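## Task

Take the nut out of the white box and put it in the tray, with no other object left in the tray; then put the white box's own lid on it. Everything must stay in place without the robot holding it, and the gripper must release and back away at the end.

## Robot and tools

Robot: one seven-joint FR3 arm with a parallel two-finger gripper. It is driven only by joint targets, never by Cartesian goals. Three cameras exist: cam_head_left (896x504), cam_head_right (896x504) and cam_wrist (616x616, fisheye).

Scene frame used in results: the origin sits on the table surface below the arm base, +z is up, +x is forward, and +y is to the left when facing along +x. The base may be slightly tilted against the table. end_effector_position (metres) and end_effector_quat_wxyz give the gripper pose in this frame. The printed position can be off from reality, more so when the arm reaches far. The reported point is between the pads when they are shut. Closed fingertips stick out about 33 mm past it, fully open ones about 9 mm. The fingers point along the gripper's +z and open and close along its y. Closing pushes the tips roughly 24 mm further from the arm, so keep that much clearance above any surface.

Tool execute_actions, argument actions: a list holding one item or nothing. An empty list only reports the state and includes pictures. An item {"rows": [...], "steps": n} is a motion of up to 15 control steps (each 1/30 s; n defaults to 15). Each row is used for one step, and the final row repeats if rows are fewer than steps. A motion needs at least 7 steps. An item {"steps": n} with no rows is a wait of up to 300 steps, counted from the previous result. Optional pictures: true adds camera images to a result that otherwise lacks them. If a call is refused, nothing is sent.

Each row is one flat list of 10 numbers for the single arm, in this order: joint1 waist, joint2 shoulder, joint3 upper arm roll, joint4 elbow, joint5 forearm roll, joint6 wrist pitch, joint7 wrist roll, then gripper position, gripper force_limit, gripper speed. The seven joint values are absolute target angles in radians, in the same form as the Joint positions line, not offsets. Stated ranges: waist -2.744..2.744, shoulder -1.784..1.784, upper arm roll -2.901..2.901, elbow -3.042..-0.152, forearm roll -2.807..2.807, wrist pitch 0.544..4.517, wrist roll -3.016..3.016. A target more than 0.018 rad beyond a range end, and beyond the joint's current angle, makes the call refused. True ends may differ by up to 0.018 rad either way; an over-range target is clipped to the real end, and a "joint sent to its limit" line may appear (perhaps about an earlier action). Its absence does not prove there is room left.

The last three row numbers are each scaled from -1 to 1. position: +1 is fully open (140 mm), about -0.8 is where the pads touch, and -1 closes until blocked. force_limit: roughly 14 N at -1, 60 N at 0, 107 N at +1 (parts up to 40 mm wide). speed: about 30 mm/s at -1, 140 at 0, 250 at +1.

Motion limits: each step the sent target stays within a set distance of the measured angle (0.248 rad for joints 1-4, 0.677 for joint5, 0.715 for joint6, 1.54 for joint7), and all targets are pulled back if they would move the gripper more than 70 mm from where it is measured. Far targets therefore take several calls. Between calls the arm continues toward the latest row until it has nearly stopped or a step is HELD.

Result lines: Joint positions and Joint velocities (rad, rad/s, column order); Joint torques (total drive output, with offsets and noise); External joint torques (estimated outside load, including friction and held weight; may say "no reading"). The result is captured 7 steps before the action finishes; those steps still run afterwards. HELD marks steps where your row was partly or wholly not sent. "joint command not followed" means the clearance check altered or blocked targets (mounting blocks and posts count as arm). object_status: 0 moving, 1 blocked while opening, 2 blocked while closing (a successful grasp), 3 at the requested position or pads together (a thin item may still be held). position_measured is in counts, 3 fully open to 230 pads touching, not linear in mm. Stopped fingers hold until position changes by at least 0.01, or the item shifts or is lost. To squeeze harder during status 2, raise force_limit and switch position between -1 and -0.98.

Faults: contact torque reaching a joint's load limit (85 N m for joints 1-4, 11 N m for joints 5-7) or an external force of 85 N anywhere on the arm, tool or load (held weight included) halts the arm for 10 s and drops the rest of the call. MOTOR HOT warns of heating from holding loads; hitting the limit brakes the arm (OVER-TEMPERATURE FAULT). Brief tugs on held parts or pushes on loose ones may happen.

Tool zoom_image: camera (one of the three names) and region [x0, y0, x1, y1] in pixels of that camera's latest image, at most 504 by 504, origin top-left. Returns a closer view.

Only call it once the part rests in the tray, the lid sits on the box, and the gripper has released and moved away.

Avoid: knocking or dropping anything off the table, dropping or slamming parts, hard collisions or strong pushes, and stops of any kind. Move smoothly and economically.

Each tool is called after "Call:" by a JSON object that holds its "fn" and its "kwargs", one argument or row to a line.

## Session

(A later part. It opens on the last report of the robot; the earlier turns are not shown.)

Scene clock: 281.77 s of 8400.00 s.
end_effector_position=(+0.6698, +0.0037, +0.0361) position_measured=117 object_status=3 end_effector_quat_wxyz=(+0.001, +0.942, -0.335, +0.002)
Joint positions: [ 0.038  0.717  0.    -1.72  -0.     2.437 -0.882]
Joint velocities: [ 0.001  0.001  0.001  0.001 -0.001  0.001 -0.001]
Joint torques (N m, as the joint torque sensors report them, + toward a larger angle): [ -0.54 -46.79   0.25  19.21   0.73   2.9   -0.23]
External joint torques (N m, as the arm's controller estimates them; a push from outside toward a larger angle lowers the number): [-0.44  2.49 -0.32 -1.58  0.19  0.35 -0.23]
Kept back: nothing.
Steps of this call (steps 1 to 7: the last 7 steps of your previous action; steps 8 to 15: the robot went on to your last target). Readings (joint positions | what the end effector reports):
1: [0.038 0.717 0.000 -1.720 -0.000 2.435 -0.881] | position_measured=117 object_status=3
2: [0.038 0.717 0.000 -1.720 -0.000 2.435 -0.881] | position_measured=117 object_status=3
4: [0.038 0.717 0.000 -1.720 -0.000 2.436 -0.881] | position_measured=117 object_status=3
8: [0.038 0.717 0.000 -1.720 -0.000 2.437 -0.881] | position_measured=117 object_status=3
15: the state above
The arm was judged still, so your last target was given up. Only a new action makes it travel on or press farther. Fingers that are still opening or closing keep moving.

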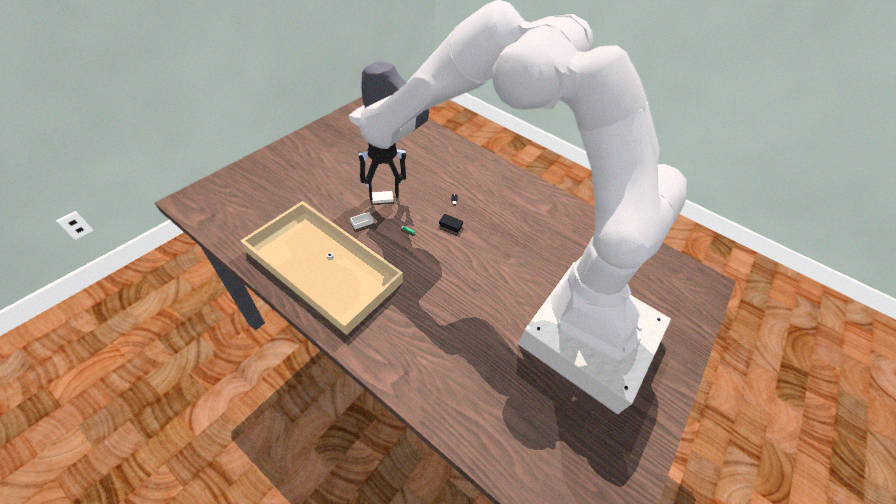

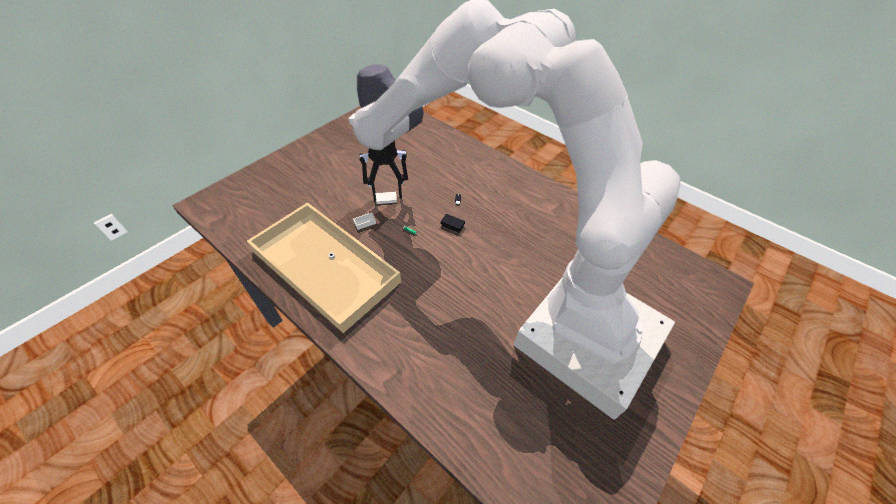

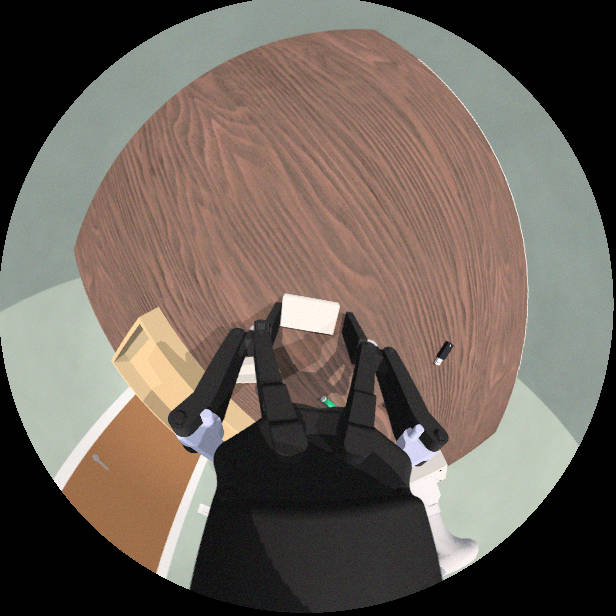

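Good. Grip.

Call:
{"fn": "execute_actions", "kwargs": {
  "actions": [
    {"rows":[[0.036,0.717,0,-1.72,0,2.437,-0.882,-1,-0.4,0.2]],"steps":15}
  ]
}}

Call:
{"fn": "execute_actions", "kwargs": {
  "actions": [
    {"steps":12}
  ],
  "pictures": true
}}

Scene clock: 282.23 s of 8400.00 s.
end_effector_position=(+0.6732, +0.0029, +0.0408) position_measured=175 object_status=0 end_effector_quat_wxyz=(-0.001, +0.942, -0.336, +0.006)
Joint positions: [ 0.037  0.711  0.    -1.718 -0.     2.439 -0.882]
Joint velocities: [-0.002 -0.025 -0.004  0.011 -0.001 -0.002  0.001]
Joint torques (N m, as the joint torque sensors report them, + toward a larger angle): [ -0.01 -43.59   0.35  18.3    0.7    2.52  -0.05]
External joint torques (N m, as the arm's controller estimates them; a push from outside toward a larger angle lowers the number): [ 0.03  6.45 -0.46 -3.03  0.11 -0.27 -0.05]
Steps of this call (steps 1 to 6: nothing new was sent; steps 7 to 14: the first 8 steps of this action). Readings (joint positions | what the end effector reports):
7: [0.038 0.717 0.000 -1.720 -0.000 2.438 -0.882] | position_measured=117 object_status=0
8: [0.038 0.716 0.001 -1.719 -0.000 2.438 -0.882] | position_measured=123 object_status=0
10: [0.038 0.714 0.001 -1.719 -0.000 2.438 -0.882] | position_measured=140 object_status=0
14: the state above

Scene clock: 282.63 s of 8400.00 s.
end_effector_position=(+0.6737, +0.0024, +0.0414) position_measured=232 object_status=3 end_effector_quat_wxyz=(-0.001, +0.942, -0.336, +0.006)
Joint positions: [ 0.037  0.711 -0.    -1.718 -0.     2.439 -0.882]
Joint velocities: [ 0.    -0.001  0.001  0.001  0.     0.     0.   ]
Joint torques (N m, as the joint torque sensors report them, + toward a larger angle): [  0.34 -44.95   0.7   18.45   0.63   2.36  -0.03]
External joint torques (N m, as the arm's controller estimates them; a push from outside toward a larger angle lowers the number): [ 0.43  4.45  0.14 -2.51  0.08 -0.21 -0.03]
Kept back: nothing.
Steps of this call (steps 1 to 7: the last 7 steps of your previous action; steps 8 to 12: the robot went on to your last target). Readings (joint positions | what the end effector reports):
1: [0.037 0.711 -0.000 -1.718 -0.000 2.439 -0.882] | position_measured=184 object_status=0
2: [0.037 0.711 -0.000 -1.718 -0.000 2.439 -0.882] | position_measured=193 object_status=0
4: [0.037 0.711 -0.000 -1.718 -0.000 2.439 -0.882] | position_measured=211 object_status=0
8: [0.037 0.711 -0.000 -1.718 -0.000 2.439 -0.882] | position_measured=232 object_status=0
12: the state above

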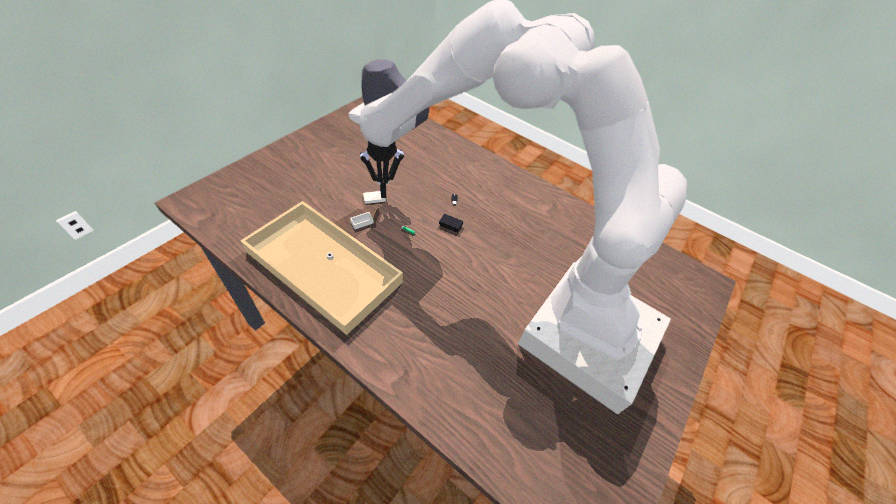

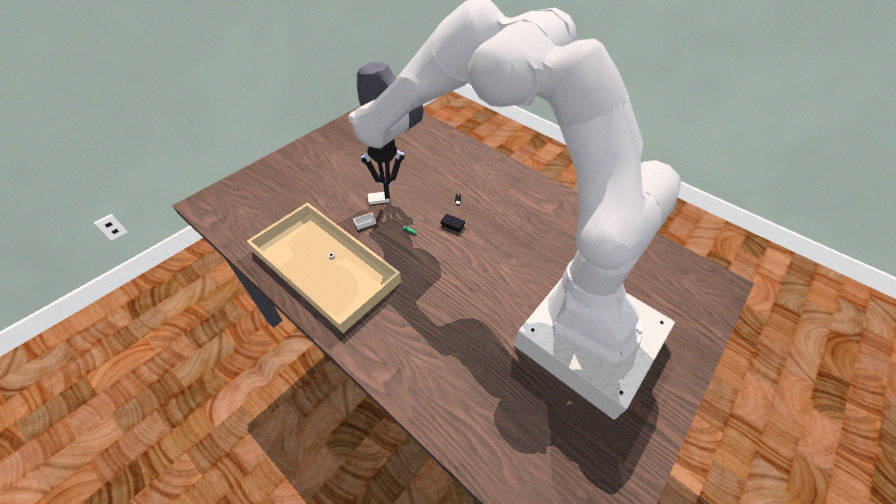

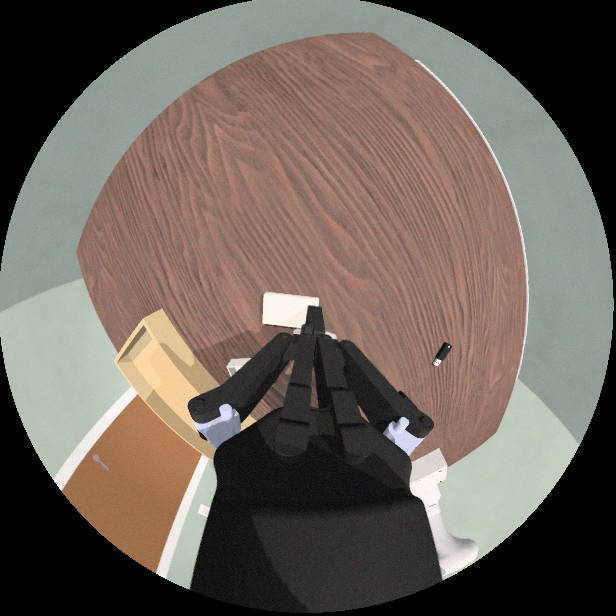

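Call:
{"fn": "execute_actions", "kwargs": {
  "actions": [
    {"rows":[[0.036,0.70,0,-1.72,0,2.43,-0.882,0.1,-0.4,0.6]],"steps":15}
  ]
}}

Call:
{"fn": "execute_actions", "kwargs": {
  "actions": [
    {"rows":[[0.05,0.69,0,-1.71,0,2.41,-1.03,0.2,-0.4,0.6]],"steps":15}
  ]
}}

Call:
{"fn": "execute_actions", "kwargs": {
  "actions": [
    {"steps":20}
  ],
  "pictures": true
}}

Scene clock: 291.43 s of 8400.00 s.
end_effector_position=(+0.6752, +0.0024, +0.0471) position_measured=157 object_status=0 end_effector_quat_wxyz=(-0.001, +0.942, -0.336, +0.008)
Joint positions: [ 0.037  0.701 -0.    -1.719 -0.     2.434 -0.882]
Joint velocities: [ 0.001 -0.003 -0.    -0.002 -0.    -0.007  0.001]
Joint torques (N m, as the joint torque sensors report them, + toward a larger angle): [ -0.2  -49.56   0.04  19.41   0.75   2.21  -0.06]
External joint torques (N m, as the arm's controller estimates them; a push from outside toward a larger angle lowers the number): [-0.21 -0.86 -0.59 -1.27  0.2  -0.32 -0.06]
Steps of this call (steps 1 to 15: the robot went on to your last target; steps 16 to 90: nothing new was sent; then 5.53 s passed at rest; steps 91 to 98: the first 8 steps of this action). Readings (joint positions | what the end effector reports):
91: [0.037 0.710 -0.000 -1.718 -0.000 2.438 -0.882] | position_measured=232 object_status=0
92: [0.037 0.708 -0.000 -1.719 -0.000 2.437 -0.882] | position_measured=230 object_status=0
94: [0.037 0.704 -0.000 -1.719 -0.000 2.435 -0.882] | position_measured=203 object_status=0
98: the state above

Scene clock: 291.93 s of 8400.00 s.
end_effector_position=(+0.6774, +0.0102, +0.0554) position_measured=104 object_status=0 end_effector_quat_wxyz=(-0.001, +0.957, -0.291, +0.008)
Joint positions: [ 0.048  0.691 -0.    -1.712 -0.     2.417 -0.965]
Joint velocities: [ 0.01  -0.007  0.001  0.005  0.001 -0.024 -0.205]
Joint torques (N m, as the joint torque sensors report them, + toward a larger angle): [  1.47 -47.9    0.1   22.42   0.77   2.1   -0.33]
External joint torques (N m, as the arm's controller estimates them; a push from outside toward a larger angle lowers the number): [ 2.6  -0.11  0.37  1.98  0.2  -0.35 -0.33]
Steps of this call (steps 1 to 7: the last 7 steps of your previous action; steps 8 to 15: the first 8 steps of this action). Readings (joint positions | what the end effector reports):
8: [0.038 0.700 -0.001 -1.718 -0.000 2.430 -0.894] | position_measured=117 object_status=0
9: [0.040 0.699 -0.001 -1.717 -0.000 2.426 -0.907] | position_measured=109 object_status=0
11: [0.044 0.695 -0.001 -1.714 -0.000 2.422 -0.931] | position_measured=104 object_status=0
15: the state above

Scene clock: 292.60 s of 8400.00 s.
end_effector_position=(+0.6760, +0.0102, +0.0551) position_measured=104 object_status=3 end_effector_quat_wxyz=(-0.000, +0.964, -0.265, +0.006)
Joint positions: [ 0.048  0.69  -0.    -1.711 -0.     2.413 -1.02 ]
Joint velocities: [ 0.002 -0.     0.001 -0.001  0.001 -0.001 -0.02 ]
Joint torques (N m, as the joint torque sensors report them, + toward a larger angle): [  1.78 -49.13   1.11  21.28   0.65   2.21  -0.29]
External joint torques (N m, as the arm's controller estimates them; a push from outside toward a larger angle lowers the number): [ 1.71 -0.12  0.44  0.15  0.08 -0.35 -0.29]
Kept back: nothing.
Steps of this call (steps 1 to 7: the last 7 steps of your previous action; steps 8 to 20: the robot went on to your last target). Readings (joint positions | what the end effector reports):
1: [0.048 0.690 -0.000 -1.711 -0.000 2.416 -0.971] | position_measured=104 object_status=3
2: [0.048 0.690 -0.000 -1.711 -0.000 2.416 -0.977] | position_measured=104 object_status=3
4: [0.048 0.690 -0.000 -1.711 -0.000 2.415 -0.987] | position_measured=104 object_status=3
8: [0.048 0.690 -0.000 -1.711 -0.000 2.413 -1.001] | position_measured=104 object_status=3
20: the state above

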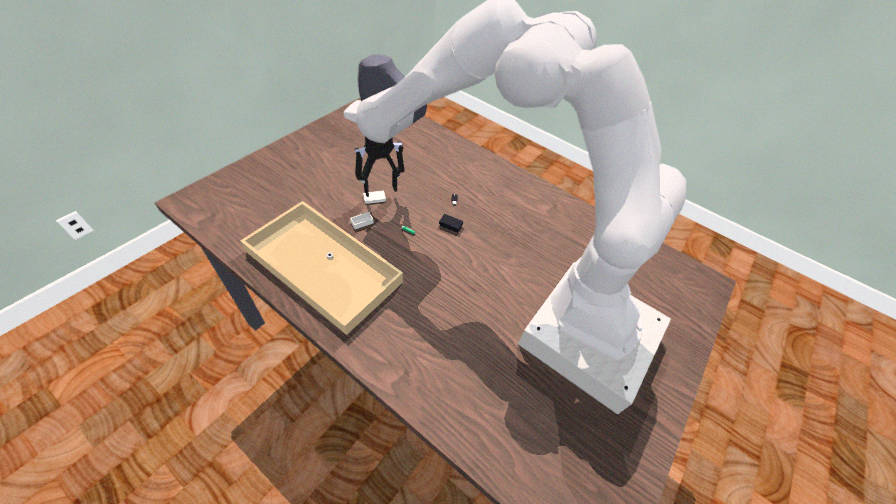

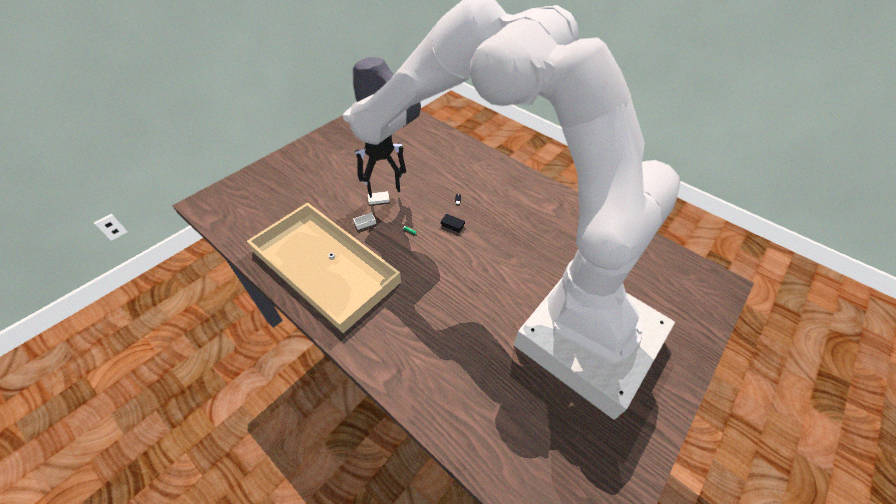

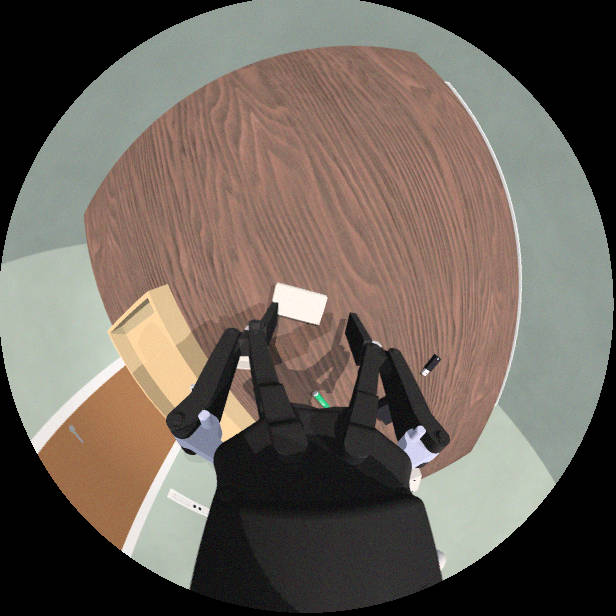

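Call:
{"fn": "zoom_image", "kwargs": {
  "camera": "cam_head_left",
  "region": [330,160,430,240]
}}

Region (330, 160, 430, 240) of cam_head_left's 896x504 image, scaled by 5.040, with more detail than that image has; it fills the top 403 rows of this view, and the rest is white.

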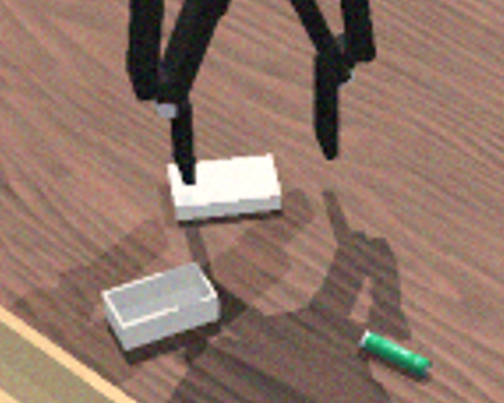

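Call:
{"fn": "execute_actions", "kwargs": {
  "actions": [
    {"rows":[[0.066,0.722,0,-1.675,0,2.405,-0.95,0.2,-0.4,0.6]],"steps":15}
  ]
}}

Call:
{"fn": "execute_actions", "kwargs": {
  "actions": [
    {"steps":20}
  ],
  "pictures": true
}}

Scene clock: 293.50 s of 8400.00 s.
end_effector_position=(+0.6813, +0.0216, +0.0476) position_measured=104 object_status=3 end_effector_quat_wxyz=(-0.000, +0.962, -0.274, +0.005)
Joint positions: [ 0.064  0.72   0.    -1.679 -0.     2.408 -0.984]
Joint velocities: [ 0.015  0.019  0.001  0.014  0.001 -0.01   0.103]
Joint torques (N m, as the joint torque sensors report them, + toward a larger angle): [  1.83 -47.93   0.47  21.82   0.72   2.29   0.13]
External joint torques (N m, as the arm's controller estimates them; a push from outside toward a larger angle lowers the number): [ 3.43  2.62  1.03  0.27  0.13 -0.31  0.13]
Steps of this call (steps 1 to 19: the robot went on to your last target; steps 20 to 27: the first 8 steps of this action). Readings (joint positions | what the end effector reports):
20: [0.050 0.696 -0.001 -1.703 -0.000 2.411 -1.020] | position_measured=104 object_status=3
21: [0.053 0.703 -0.002 -1.693 -0.000 2.411 -1.013] | position_measured=104 object_status=3
23: [0.059 0.713 -0.001 -1.684 -0.000 2.410 -1.001] | position_measured=104 object_status=3
27: the state above

Scene clock: 294.17 s of 8400.00 s.
end_effector_position=(+0.6820, +0.0218, +0.0481) position_measured=104 object_status=3 end_effector_quat_wxyz=(-0.000, +0.958, -0.287, +0.006)
Joint positions: [ 0.065  0.721  0.    -1.677 -0.     2.408 -0.957]
Joint velocities: [ 0.    -0.    -0.001  0.     0.001  0.     0.012]
Joint torques (N m, as the joint torque sensors report them, + toward a larger angle): [  1.23 -48.52  -0.24  21.16   0.77   2.16   0.07]
External joint torques (N m, as the arm's controller estimates them; a push from outside toward a larger angle lowers the number): [ 1.26  1.18 -0.86 -0.02  0.2  -0.39  0.07]
Kept back: nothing.
Steps of this call (steps 1 to 7: the last 7 steps of your previous action; steps 8 to 20: the robot went on to your last target). Readings (joint positions | what the end effector reports):
1: [0.065 0.721 0.000 -1.679 -0.000 2.408 -0.981] | position_measured=104 object_status=3
2: [0.065 0.721 0.000 -1.678 -0.000 2.408 -0.978] | position_measured=104 object_status=3
4: [0.065 0.721 0.000 -1.678 -0.000 2.408 -0.973] | position_measured=104 object_status=3
8: [0.065 0.721 0.000 -1.677 -0.000 2.408 -0.966] | position_measured=104 object_status=3
20: the state above

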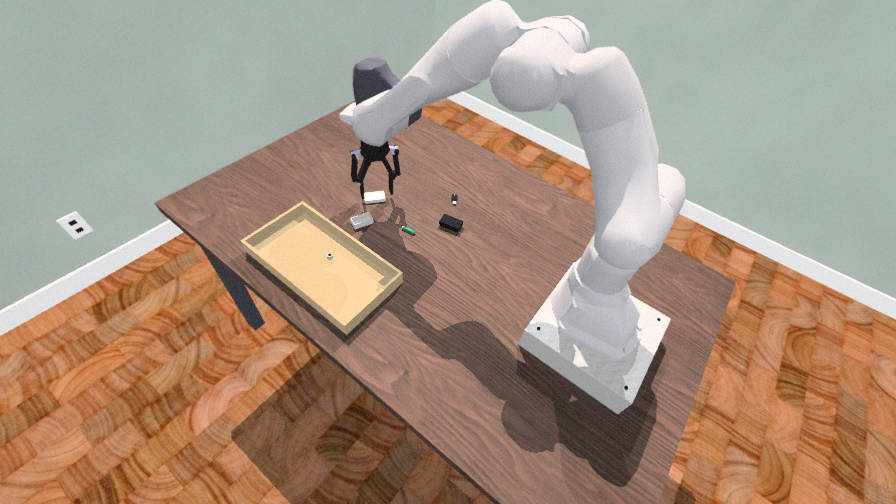

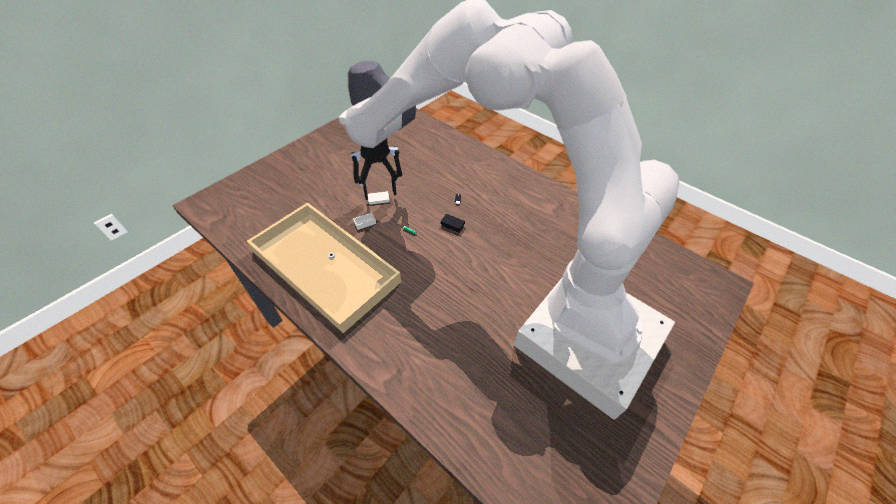

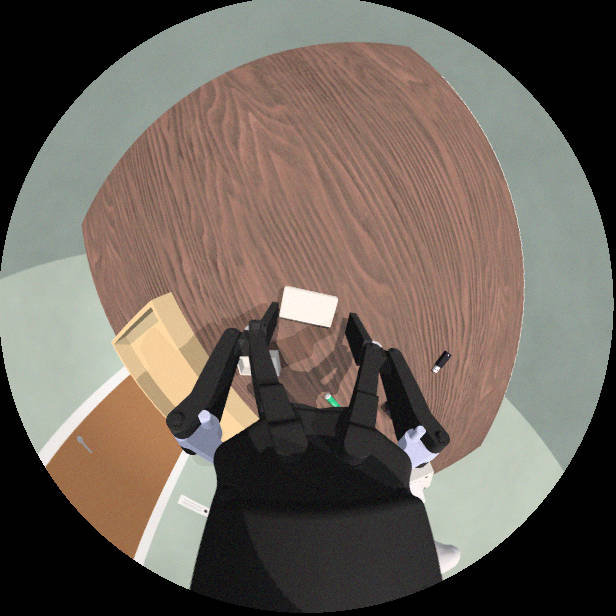

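Call:
{"fn": "execute_actions", "kwargs": {
  "actions": [
    {"rows":[[0.07,0.752,0,-1.636,0,2.395,-0.9,0.15,-0.4,0.6]],"steps":15}
  ]
}}

Call:
{"fn": "execute_actions", "kwargs": {
  "actions": [
    {"steps":25}
  ],
  "pictures": true
}}

Scene clock: 294.80 s of 8400.00 s.
end_effector_position=(+0.6888, +0.0239, +0.0425) position_measured=110 object_status=0 end_effector_quat_wxyz=(-0.001, +0.954, -0.301, +0.006)
Joint positions: [ 0.067  0.75   0.    -1.64  -0.     2.4   -0.925]
Joint velocities: [ 0.     0.018 -0.     0.018  0.    -0.015  0.074]
Joint torques (N m, as the joint torque sensors report them, + toward a larger angle): [  2.61 -49.04   0.36  21.8    0.64   2.4    0.23]
External joint torques (N m, as the arm's controller estimates them; a push from outside toward a larger angle lowers the number): [ 3.05  2.19  0.03  0.17  0.05 -0.21  0.23]
Steps of this call (steps 1 to 11: the robot went on to your last target; steps 12 to 19: the first 8 steps of this action). Readings (joint positions | what the end effector reports):
12: [0.065 0.726 0.000 -1.668 -0.000 2.405 -0.950] | position_measured=104 object_status=0
13: [0.065 0.734 0.000 -1.657 -0.000 2.404 -0.945] | position_measured=108 object_status=0
15: [0.067 0.743 0.000 -1.646 -0.000 2.403 -0.937] | position_measured=110 object_status=0
19: the state above

Scene clock: 295.63 s of 8400.00 s.
end_effector_position=(+0.6891, +0.0239, +0.0428) position_measured=110 object_status=3 end_effector_quat_wxyz=(-0.000, +0.951, -0.310, +0.005)
Joint positions: [ 0.068  0.751  0.    -1.638 -0.     2.397 -0.905]
Joint velocities: [ 0.001 -0.001  0.001 -0.001  0.001  0.     0.005]
Joint torques (N m, as the joint torque sensors report them, + toward a larger angle): [  2.15 -49.77   0.21  21.41   0.65   2.26   0.14]
External joint torques (N m, as the arm's controller estimates them; a push from outside toward a larger angle lowers the number): [ 2.12  0.59 -0.48  0.17  0.07 -0.28  0.14]
Kept back: nothing.
Steps of this call (steps 1 to 7: the last 7 steps of your previous action; steps 8 to 25: the robot went on to your last target). Readings (joint positions | what the end effector reports):
1: [0.068 0.751 0.000 -1.640 -0.000 2.399 -0.923] | position_measured=110 object_status=0
2: [0.068 0.751 0.000 -1.639 -0.000 2.399 -0.921] | position_measured=110 object_status=0
4: [0.068 0.751 0.000 -1.639 -0.000 2.398 -0.917] | position_measured=110 object_status=0
8: [0.068 0.751 0.000 -1.638 -0.000 2.398 -0.912] | position_measured=110 object_status=3
25: the state above

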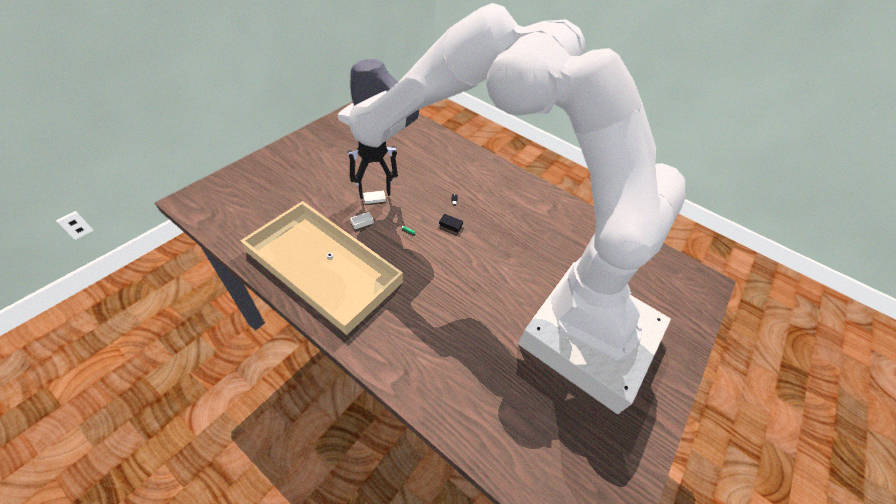

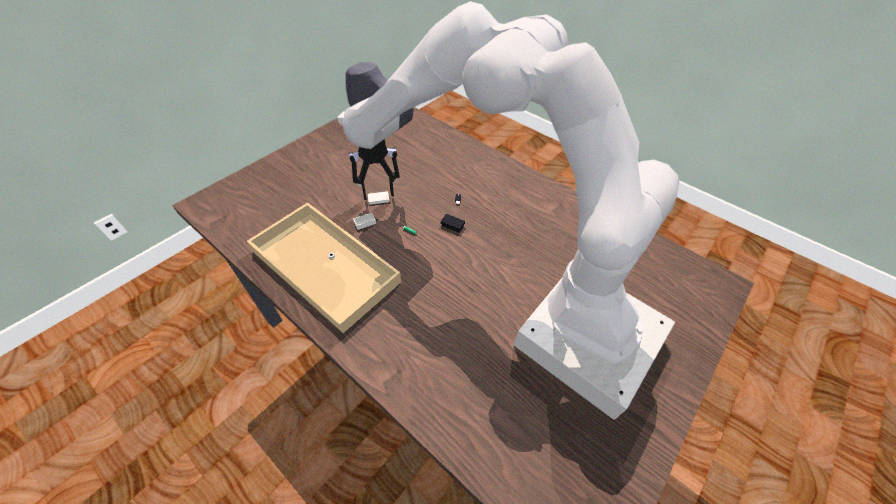

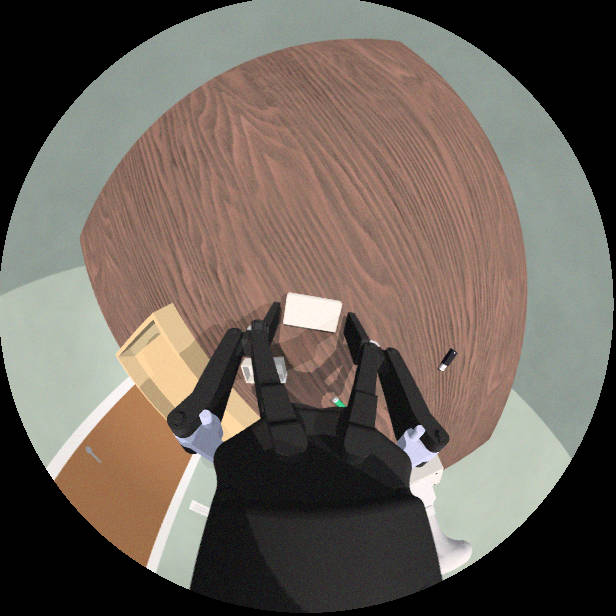

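Call:
{"fn": "execute_actions", "kwargs": {
  "actions": [
    {"rows":[[0.07,0.765,0,-1.62,0,2.395,-0.9,0.15,-0.4,0.6],[0.07,0.771,0,-1.62,0,2.40,-0.9,0.15,-0.4,0.6]],"steps":15}
  ]
}}

Call:
{"fn": "execute_actions", "kwargs": {
  "actions": [
    {"steps":12}
  ],
  "pictures": true
}}

Scene clock: 296.13 s of 8400.00 s.
end_effector_position=(+0.6902, +0.0240, +0.0359) position_measured=110 object_status=3 end_effector_quat_wxyz=(+0.000, +0.950, -0.311, +0.004)
Joint positions: [ 0.068  0.77   0.    -1.623 -0.     2.398 -0.904]
Joint velocities: [ 0.     0.017 -0.     0.003  0.     0.001  0.001]
Joint torques (N m, as the joint torque sensors report them, + toward a larger angle): [  1.72 -50.3    0.09  21.17   0.69   2.94   0.04]
External joint torques (N m, as the arm's controller estimates them; a push from outside toward a larger angle lowers the number): [ 1.89  1.65 -0.47 -0.68  0.11  0.29  0.03]
Steps of this call (steps 1 to 7: the robot went on to your last target; steps 8 to 15: the first 8 steps of this action). Readings (joint positions | what the end effector reports):
8: [0.068 0.753 0.000 -1.634 -0.000 2.397 -0.904] | position_measured=110 object_status=3
9: [0.068 0.757 0.000 -1.629 -0.000 2.397 -0.904] | position_measured=110 object_status=3
11: [0.068 0.763 0.000 -1.625 -0.000 2.398 -0.904] | position_measured=110 object_status=3
15: the state above

Scene clock: 296.53 s of 8400.00 s.
end_effector_position=(+0.6906, +0.0240, +0.0361) position_measured=110 object_status=3 end_effector_quat_wxyz=(+0.000, +0.950, -0.311, +0.004)
Joint positions: [ 0.068  0.77   0.    -1.622 -0.     2.398 -0.903]
Joint velocities: [-0.001 -0.    -0.001  0.001  0.001 -0.001  0.   ]
Joint torques (N m, as the joint torque sensors report them, + toward a larger angle): [  1.62 -49.09   0.64  21.25   0.73   2.84   0.05]
External joint torques (N m, as the arm's controller estimates them; a push from outside toward a larger angle lowers the number): [ 1.92  1.72  0.18 -0.04  0.16  0.29  0.05]
Kept back: nothing.
Steps of this call (steps 1 to 7: the last 7 steps of your previous action; steps 8 to 12: the robot went on to your last target). Readings (joint positions | what the end effector reports):
1: [0.068 0.770 0.000 -1.623 -0.000 2.398 -0.904] | position_measured=110 object_status=3
2: [0.068 0.770 0.000 -1.623 -0.000 2.398 -0.904] | position_measured=110 object_status=3
4: [0.068 0.770 0.000 -1.622 -0.000 2.398 -0.903] | position_measured=110 object_status=3
8: [0.068 0.770 0.000 -1.622 -0.000 2.398 -0.903] | position_measured=110 object_status=3
12: the state above

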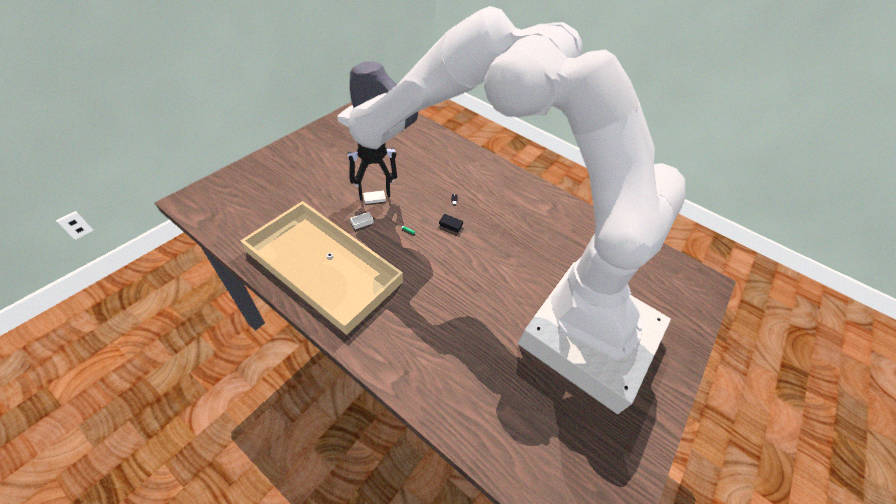

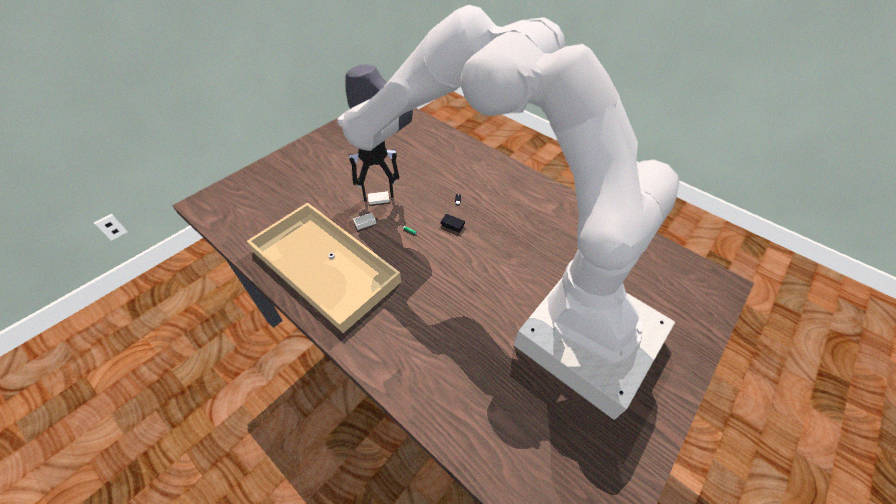

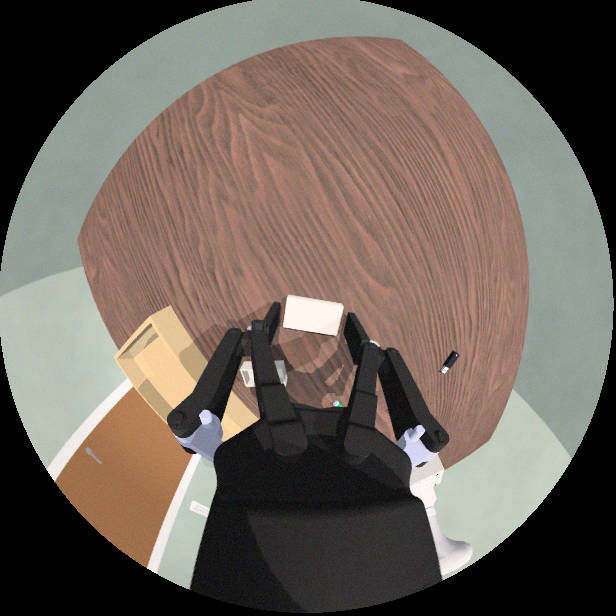

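Call:
{"fn": "execute_actions", "kwargs": {
  "actions": [
    {"rows":[[0.07,0.779,0,-1.608,0,2.395,-0.9,0.15,-0.4,0.2]],"steps":15}
  ]
}}

Call:
{"fn": "execute_actions", "kwargs": {
  "actions": [
    {"rows":[[0.07,0.779,0,-1.608,0,2.395,-0.9,-0.15,-0.4,0]],"steps":15}
  ]
}}

Call:
{"fn": "execute_actions", "kwargs": {
  "actions": [
    {"steps":10}
  ],
  "pictures": true
}}

Scene clock: 297.03 s of 8400.00 s.
end_effector_position=(+0.6941, +0.0241, +0.0359) position_measured=110 object_status=3 end_effector_quat_wxyz=(-0.001, +0.950, -0.311, +0.006)
Joint positions: [ 0.068  0.777  0.    -1.611 -0.     2.398 -0.903]
Joint velocities: [ 0.001  0.005 -0.     0.007  0.001 -0.    -0.002]
Joint torques (N m, as the joint torque sensors report them, + toward a larger angle): [  1.92 -49.52   0.38  21.61   0.74   2.27   0.06]
External joint torques (N m, as the arm's controller estimates them; a push from outside toward a larger angle lowers the number): [ 2.16  1.58 -0.13  0.24  0.17 -0.29  0.06]
Steps of this call (steps 1 to 7: the robot went on to your last target; steps 8 to 15: the first 8 steps of this action). Readings (joint positions | what the end effector reports):
8: [0.068 0.772 0.000 -1.619 -0.000 2.398 -0.903] | position_measured=110 object_status=3
9: [0.068 0.774 0.000 -1.616 -0.000 2.398 -0.903] | position_measured=110 object_status=3
11: [0.068 0.776 0.000 -1.613 -0.000 2.398 -0.903] | position_measured=110 object_status=3
15: the state above

Scene clock: 297.53 s of 8400.00 s.
end_effector_position=(+0.6950, +0.0241, +0.0368) position_measured=139 object_status=0 end_effector_quat_wxyz=(-0.001, +0.950, -0.311, +0.007)
Joint positions: [ 0.068  0.777  0.    -1.609 -0.     2.397 -0.903]
Joint velocities: [ 0.002  0.007 -0.    -0.001 -0.001  0.001 -0.   ]
Joint torques (N m, as the joint torque sensors report them, + toward a larger angle): [  1.31 -49.28   0.33  20.27   0.7    2.48   0.06]
External joint torques (N m, as the arm's controller estimates them; a push from outside toward a larger angle lowers the number): [ 1.37  1.72 -0.3  -1.02  0.13 -0.07  0.06]
Steps of this call (steps 1 to 7: the last 7 steps of your previous action; steps 8 to 15: the first 8 steps of this action). Readings (joint positions | what the end effector reports):
8: [0.068 0.777 0.000 -1.610 -0.000 2.397 -0.903] | position_measured=110 object_status=0
9: [0.068 0.777 0.000 -1.610 -0.000 2.397 -0.903] | position_measured=115 object_status=0
11: [0.068 0.777 0.000 -1.610 -0.000 2.397 -0.903] | position_measured=130 object_status=0
15: the state above

Scene clock: 297.87 s of 8400.00 s.
end_effector_position=(+0.6949, +0.0241, +0.0366) position_measured=139 object_status=2 end_effector_quat_wxyz=(-0.001, +0.950, -0.311, +0.006)
Joint positions: [ 0.068  0.777  0.    -1.609 -0.     2.397 -0.903]
Joint velocities: [ 0.    -0.001 -0.001  0.     0.     0.001 -0.001]
Joint torques (N m, as the joint torque sensors report them, + toward a larger angle): [  1.97 -49.51   0.62  20.47   0.7    2.41   0.04]
External joint torques (N m, as the arm's controller estimates them; a push from outside toward a larger angle lowers the number): [ 2.12  1.77  0.05 -1.02  0.12 -0.17  0.04]
Kept back: nothing.
Steps of this call (steps 1 to 7: the last 7 steps of your previous action; steps 8 to 10: the robot went on to your last target). Readings (joint positions | what the end effector reports):
1: [0.068 0.777 0.000 -1.609 -0.000 2.397 -0.903] | position_measured=139 object_status=0
2: [0.068 0.777 0.000 -1.609 -0.000 2.397 -0.903] | position_measured=139 object_status=0
4: [0.068 0.777 0.000 -1.609 -0.000 2.397 -0.903] | position_measured=139 object_status=2
8: [0.068 0.777 0.000 -1.609 -0.000 2.397 -0.903] | position_measured=139 object_status=2
10: the state above

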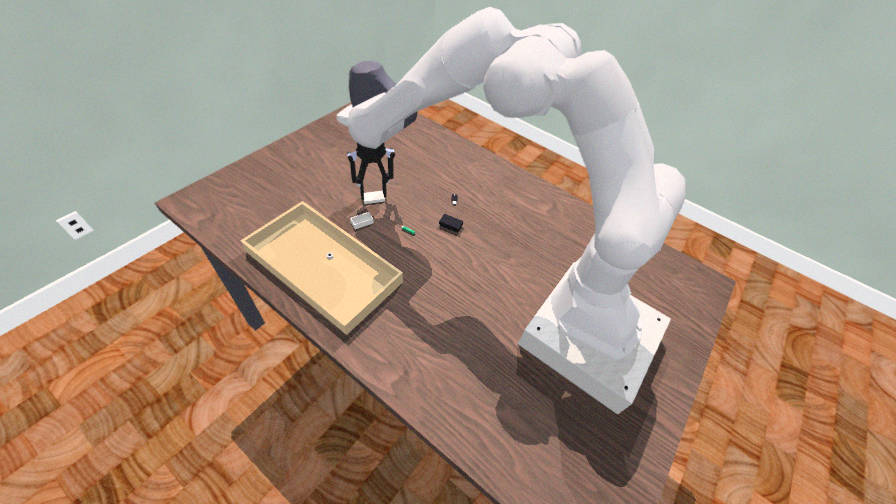

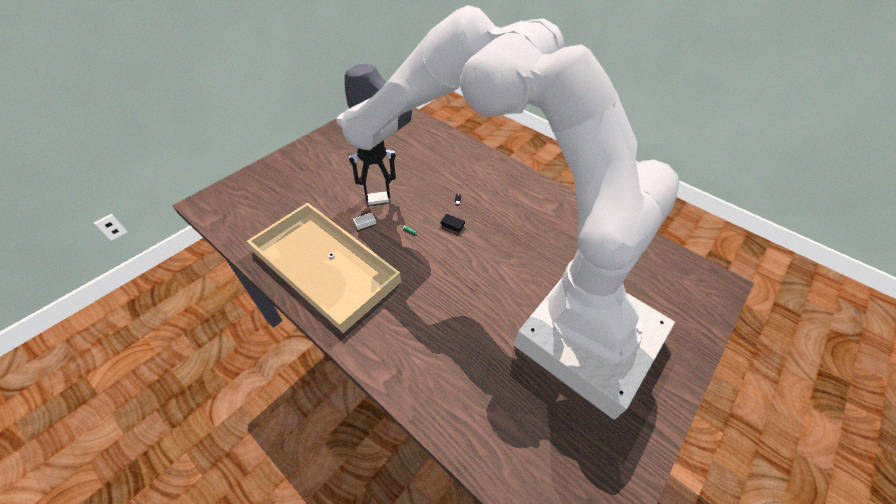

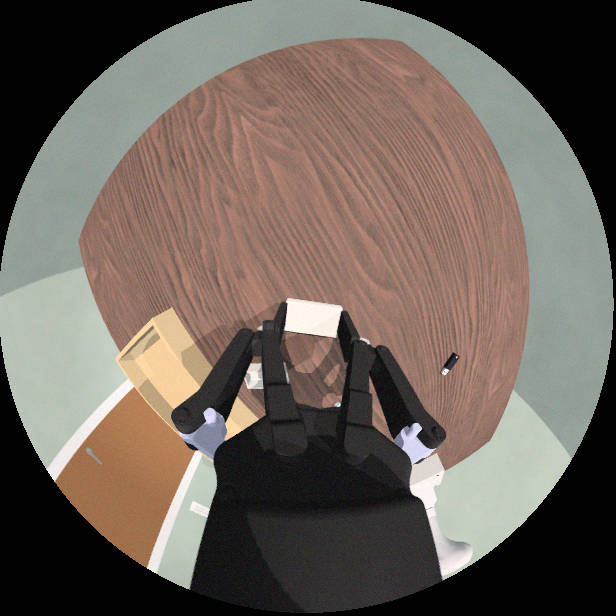

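Call:
{"fn": "execute_actions", "kwargs": {
  "actions": [
    {"rows":[[0.07,0.779,0,-1.608,0,2.395,-0.9,-0.3,-0.3,0]],"steps":15}
  ]
}}

Call:
{"fn": "execute_actions", "kwargs": {
  "actions": [
    {"steps":10}
  ],
  "pictures": true
}}

Call:
{"fn": "zoom_image", "kwargs": {
  "camera": "cam_wrist",
  "region": [240,270,390,400]
}}

Scene clock: 298.43 s of 8400.00 s.
end_effector_position=(+0.6950, +0.0241, +0.0366) position_measured=140 object_status=2 end_effector_quat_wxyz=(-0.001, +0.950, -0.311, +0.006)
Joint positions: [ 0.068  0.777  0.    -1.609 -0.     2.397 -0.903]
Joint velocities: [-0.002  0.001  0.    -0.001 -0.     0.001  0.   ]
Joint torques (N m, as the joint torque sensors report them, + toward a larger angle): [  1.54 -48.98   0.19  20.91   0.75   2.43   0.15]
External joint torques (N m, as the arm's controller estimates them; a push from outside toward a larger angle lowers the number): [ 1.83  2.03 -0.29 -0.42  0.17 -0.13  0.15]
Steps of this call (steps 1 to 9: the robot went on to your last target; steps 10 to 17: the first 8 steps of this action). Readings (joint positions | what the end effector reports):
10: [0.068 0.777 0.000 -1.609 -0.000 2.397 -0.903] | position_measured=139 object_status=0
11: [0.068 0.777 0.000 -1.609 -0.000 2.397 -0.903] | position_measured=140 object_status=0
13: [0.068 0.777 0.000 -1.609 -0.000 2.397 -0.903] | position_measured=140 object_status=0
17: the state above

Scene clock: 298.77 s of 8400.00 s.
end_effector_position=(+0.6950, +0.0241, +0.0366) position_measured=140 object_status=2 end_effector_quat_wxyz=(-0.001, +0.950, -0.311, +0.006)
Joint positions: [ 0.068  0.777  0.    -1.609 -0.     2.397 -0.903]
Joint velocities: [-0.    -0.    -0.     0.001  0.001 -0.001  0.001]
Joint torques (N m, as the joint torque sensors report them, + toward a larger angle): [  1.3  -49.44   0.14  19.82   0.66   2.38   0.06]
External joint torques (N m, as the arm's controller estimates them; a push from outside toward a larger angle lowers the number): [ 1.38  1.67 -0.49 -1.6   0.08 -0.18  0.06]
Kept back: nothing.
Steps of this call (steps 1 to 7: the last 7 steps of your previous action; steps 8 to 10: the robot went on to your last target). Readings (joint positions | what the end effector reports):
1: [0.068 0.777 0.000 -1.609 -0.000 2.397 -0.903] | position_measured=140 object_status=2
2: [0.068 0.777 0.000 -1.609 -0.000 2.397 -0.903] | position_measured=140 object_status=2
4: [0.068 0.777 0.000 -1.609 -0.000 2.397 -0.903] | position_measured=140 object_status=2
8: [0.068 0.777 0.000 -1.609 -0.000 2.397 -0.903] | position_measured=140 object_status=2
10: the state above

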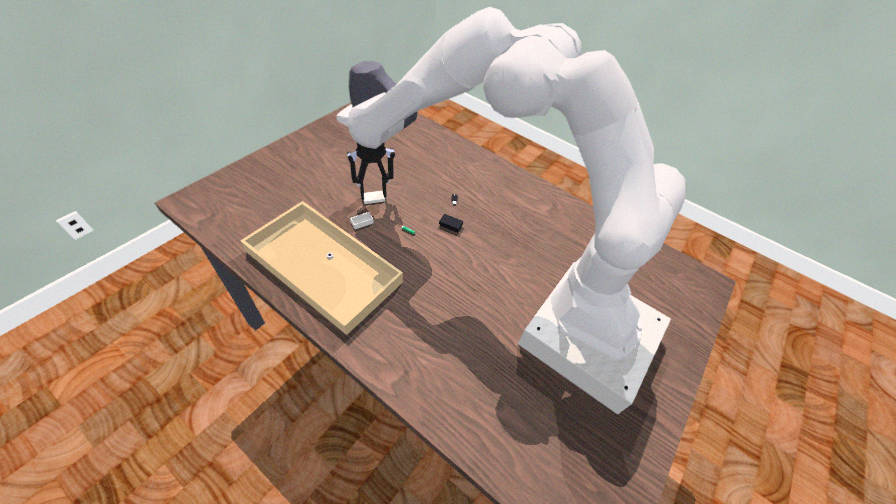

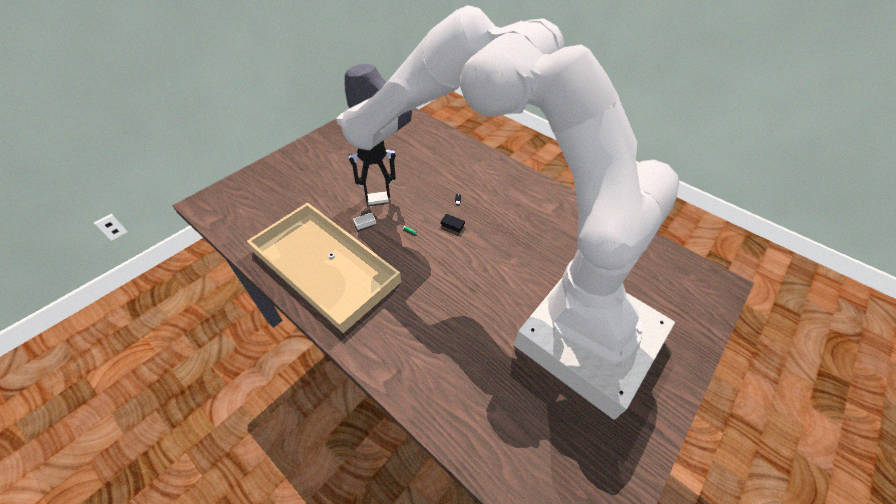

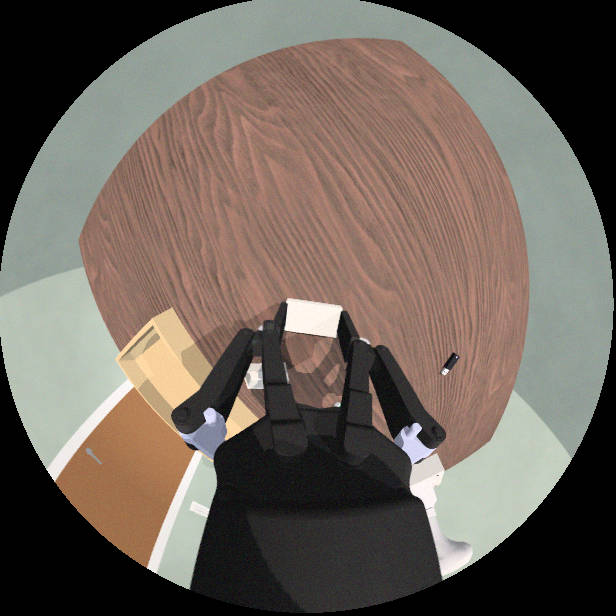

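Region (240, 270, 390, 400) of cam_wrist's 616x616 image, scaled by 3.360, with more detail than that image has; it fills the top 437 rows of this view, and the rest is white.

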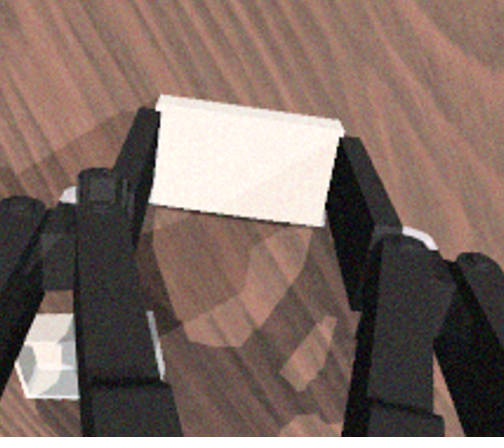

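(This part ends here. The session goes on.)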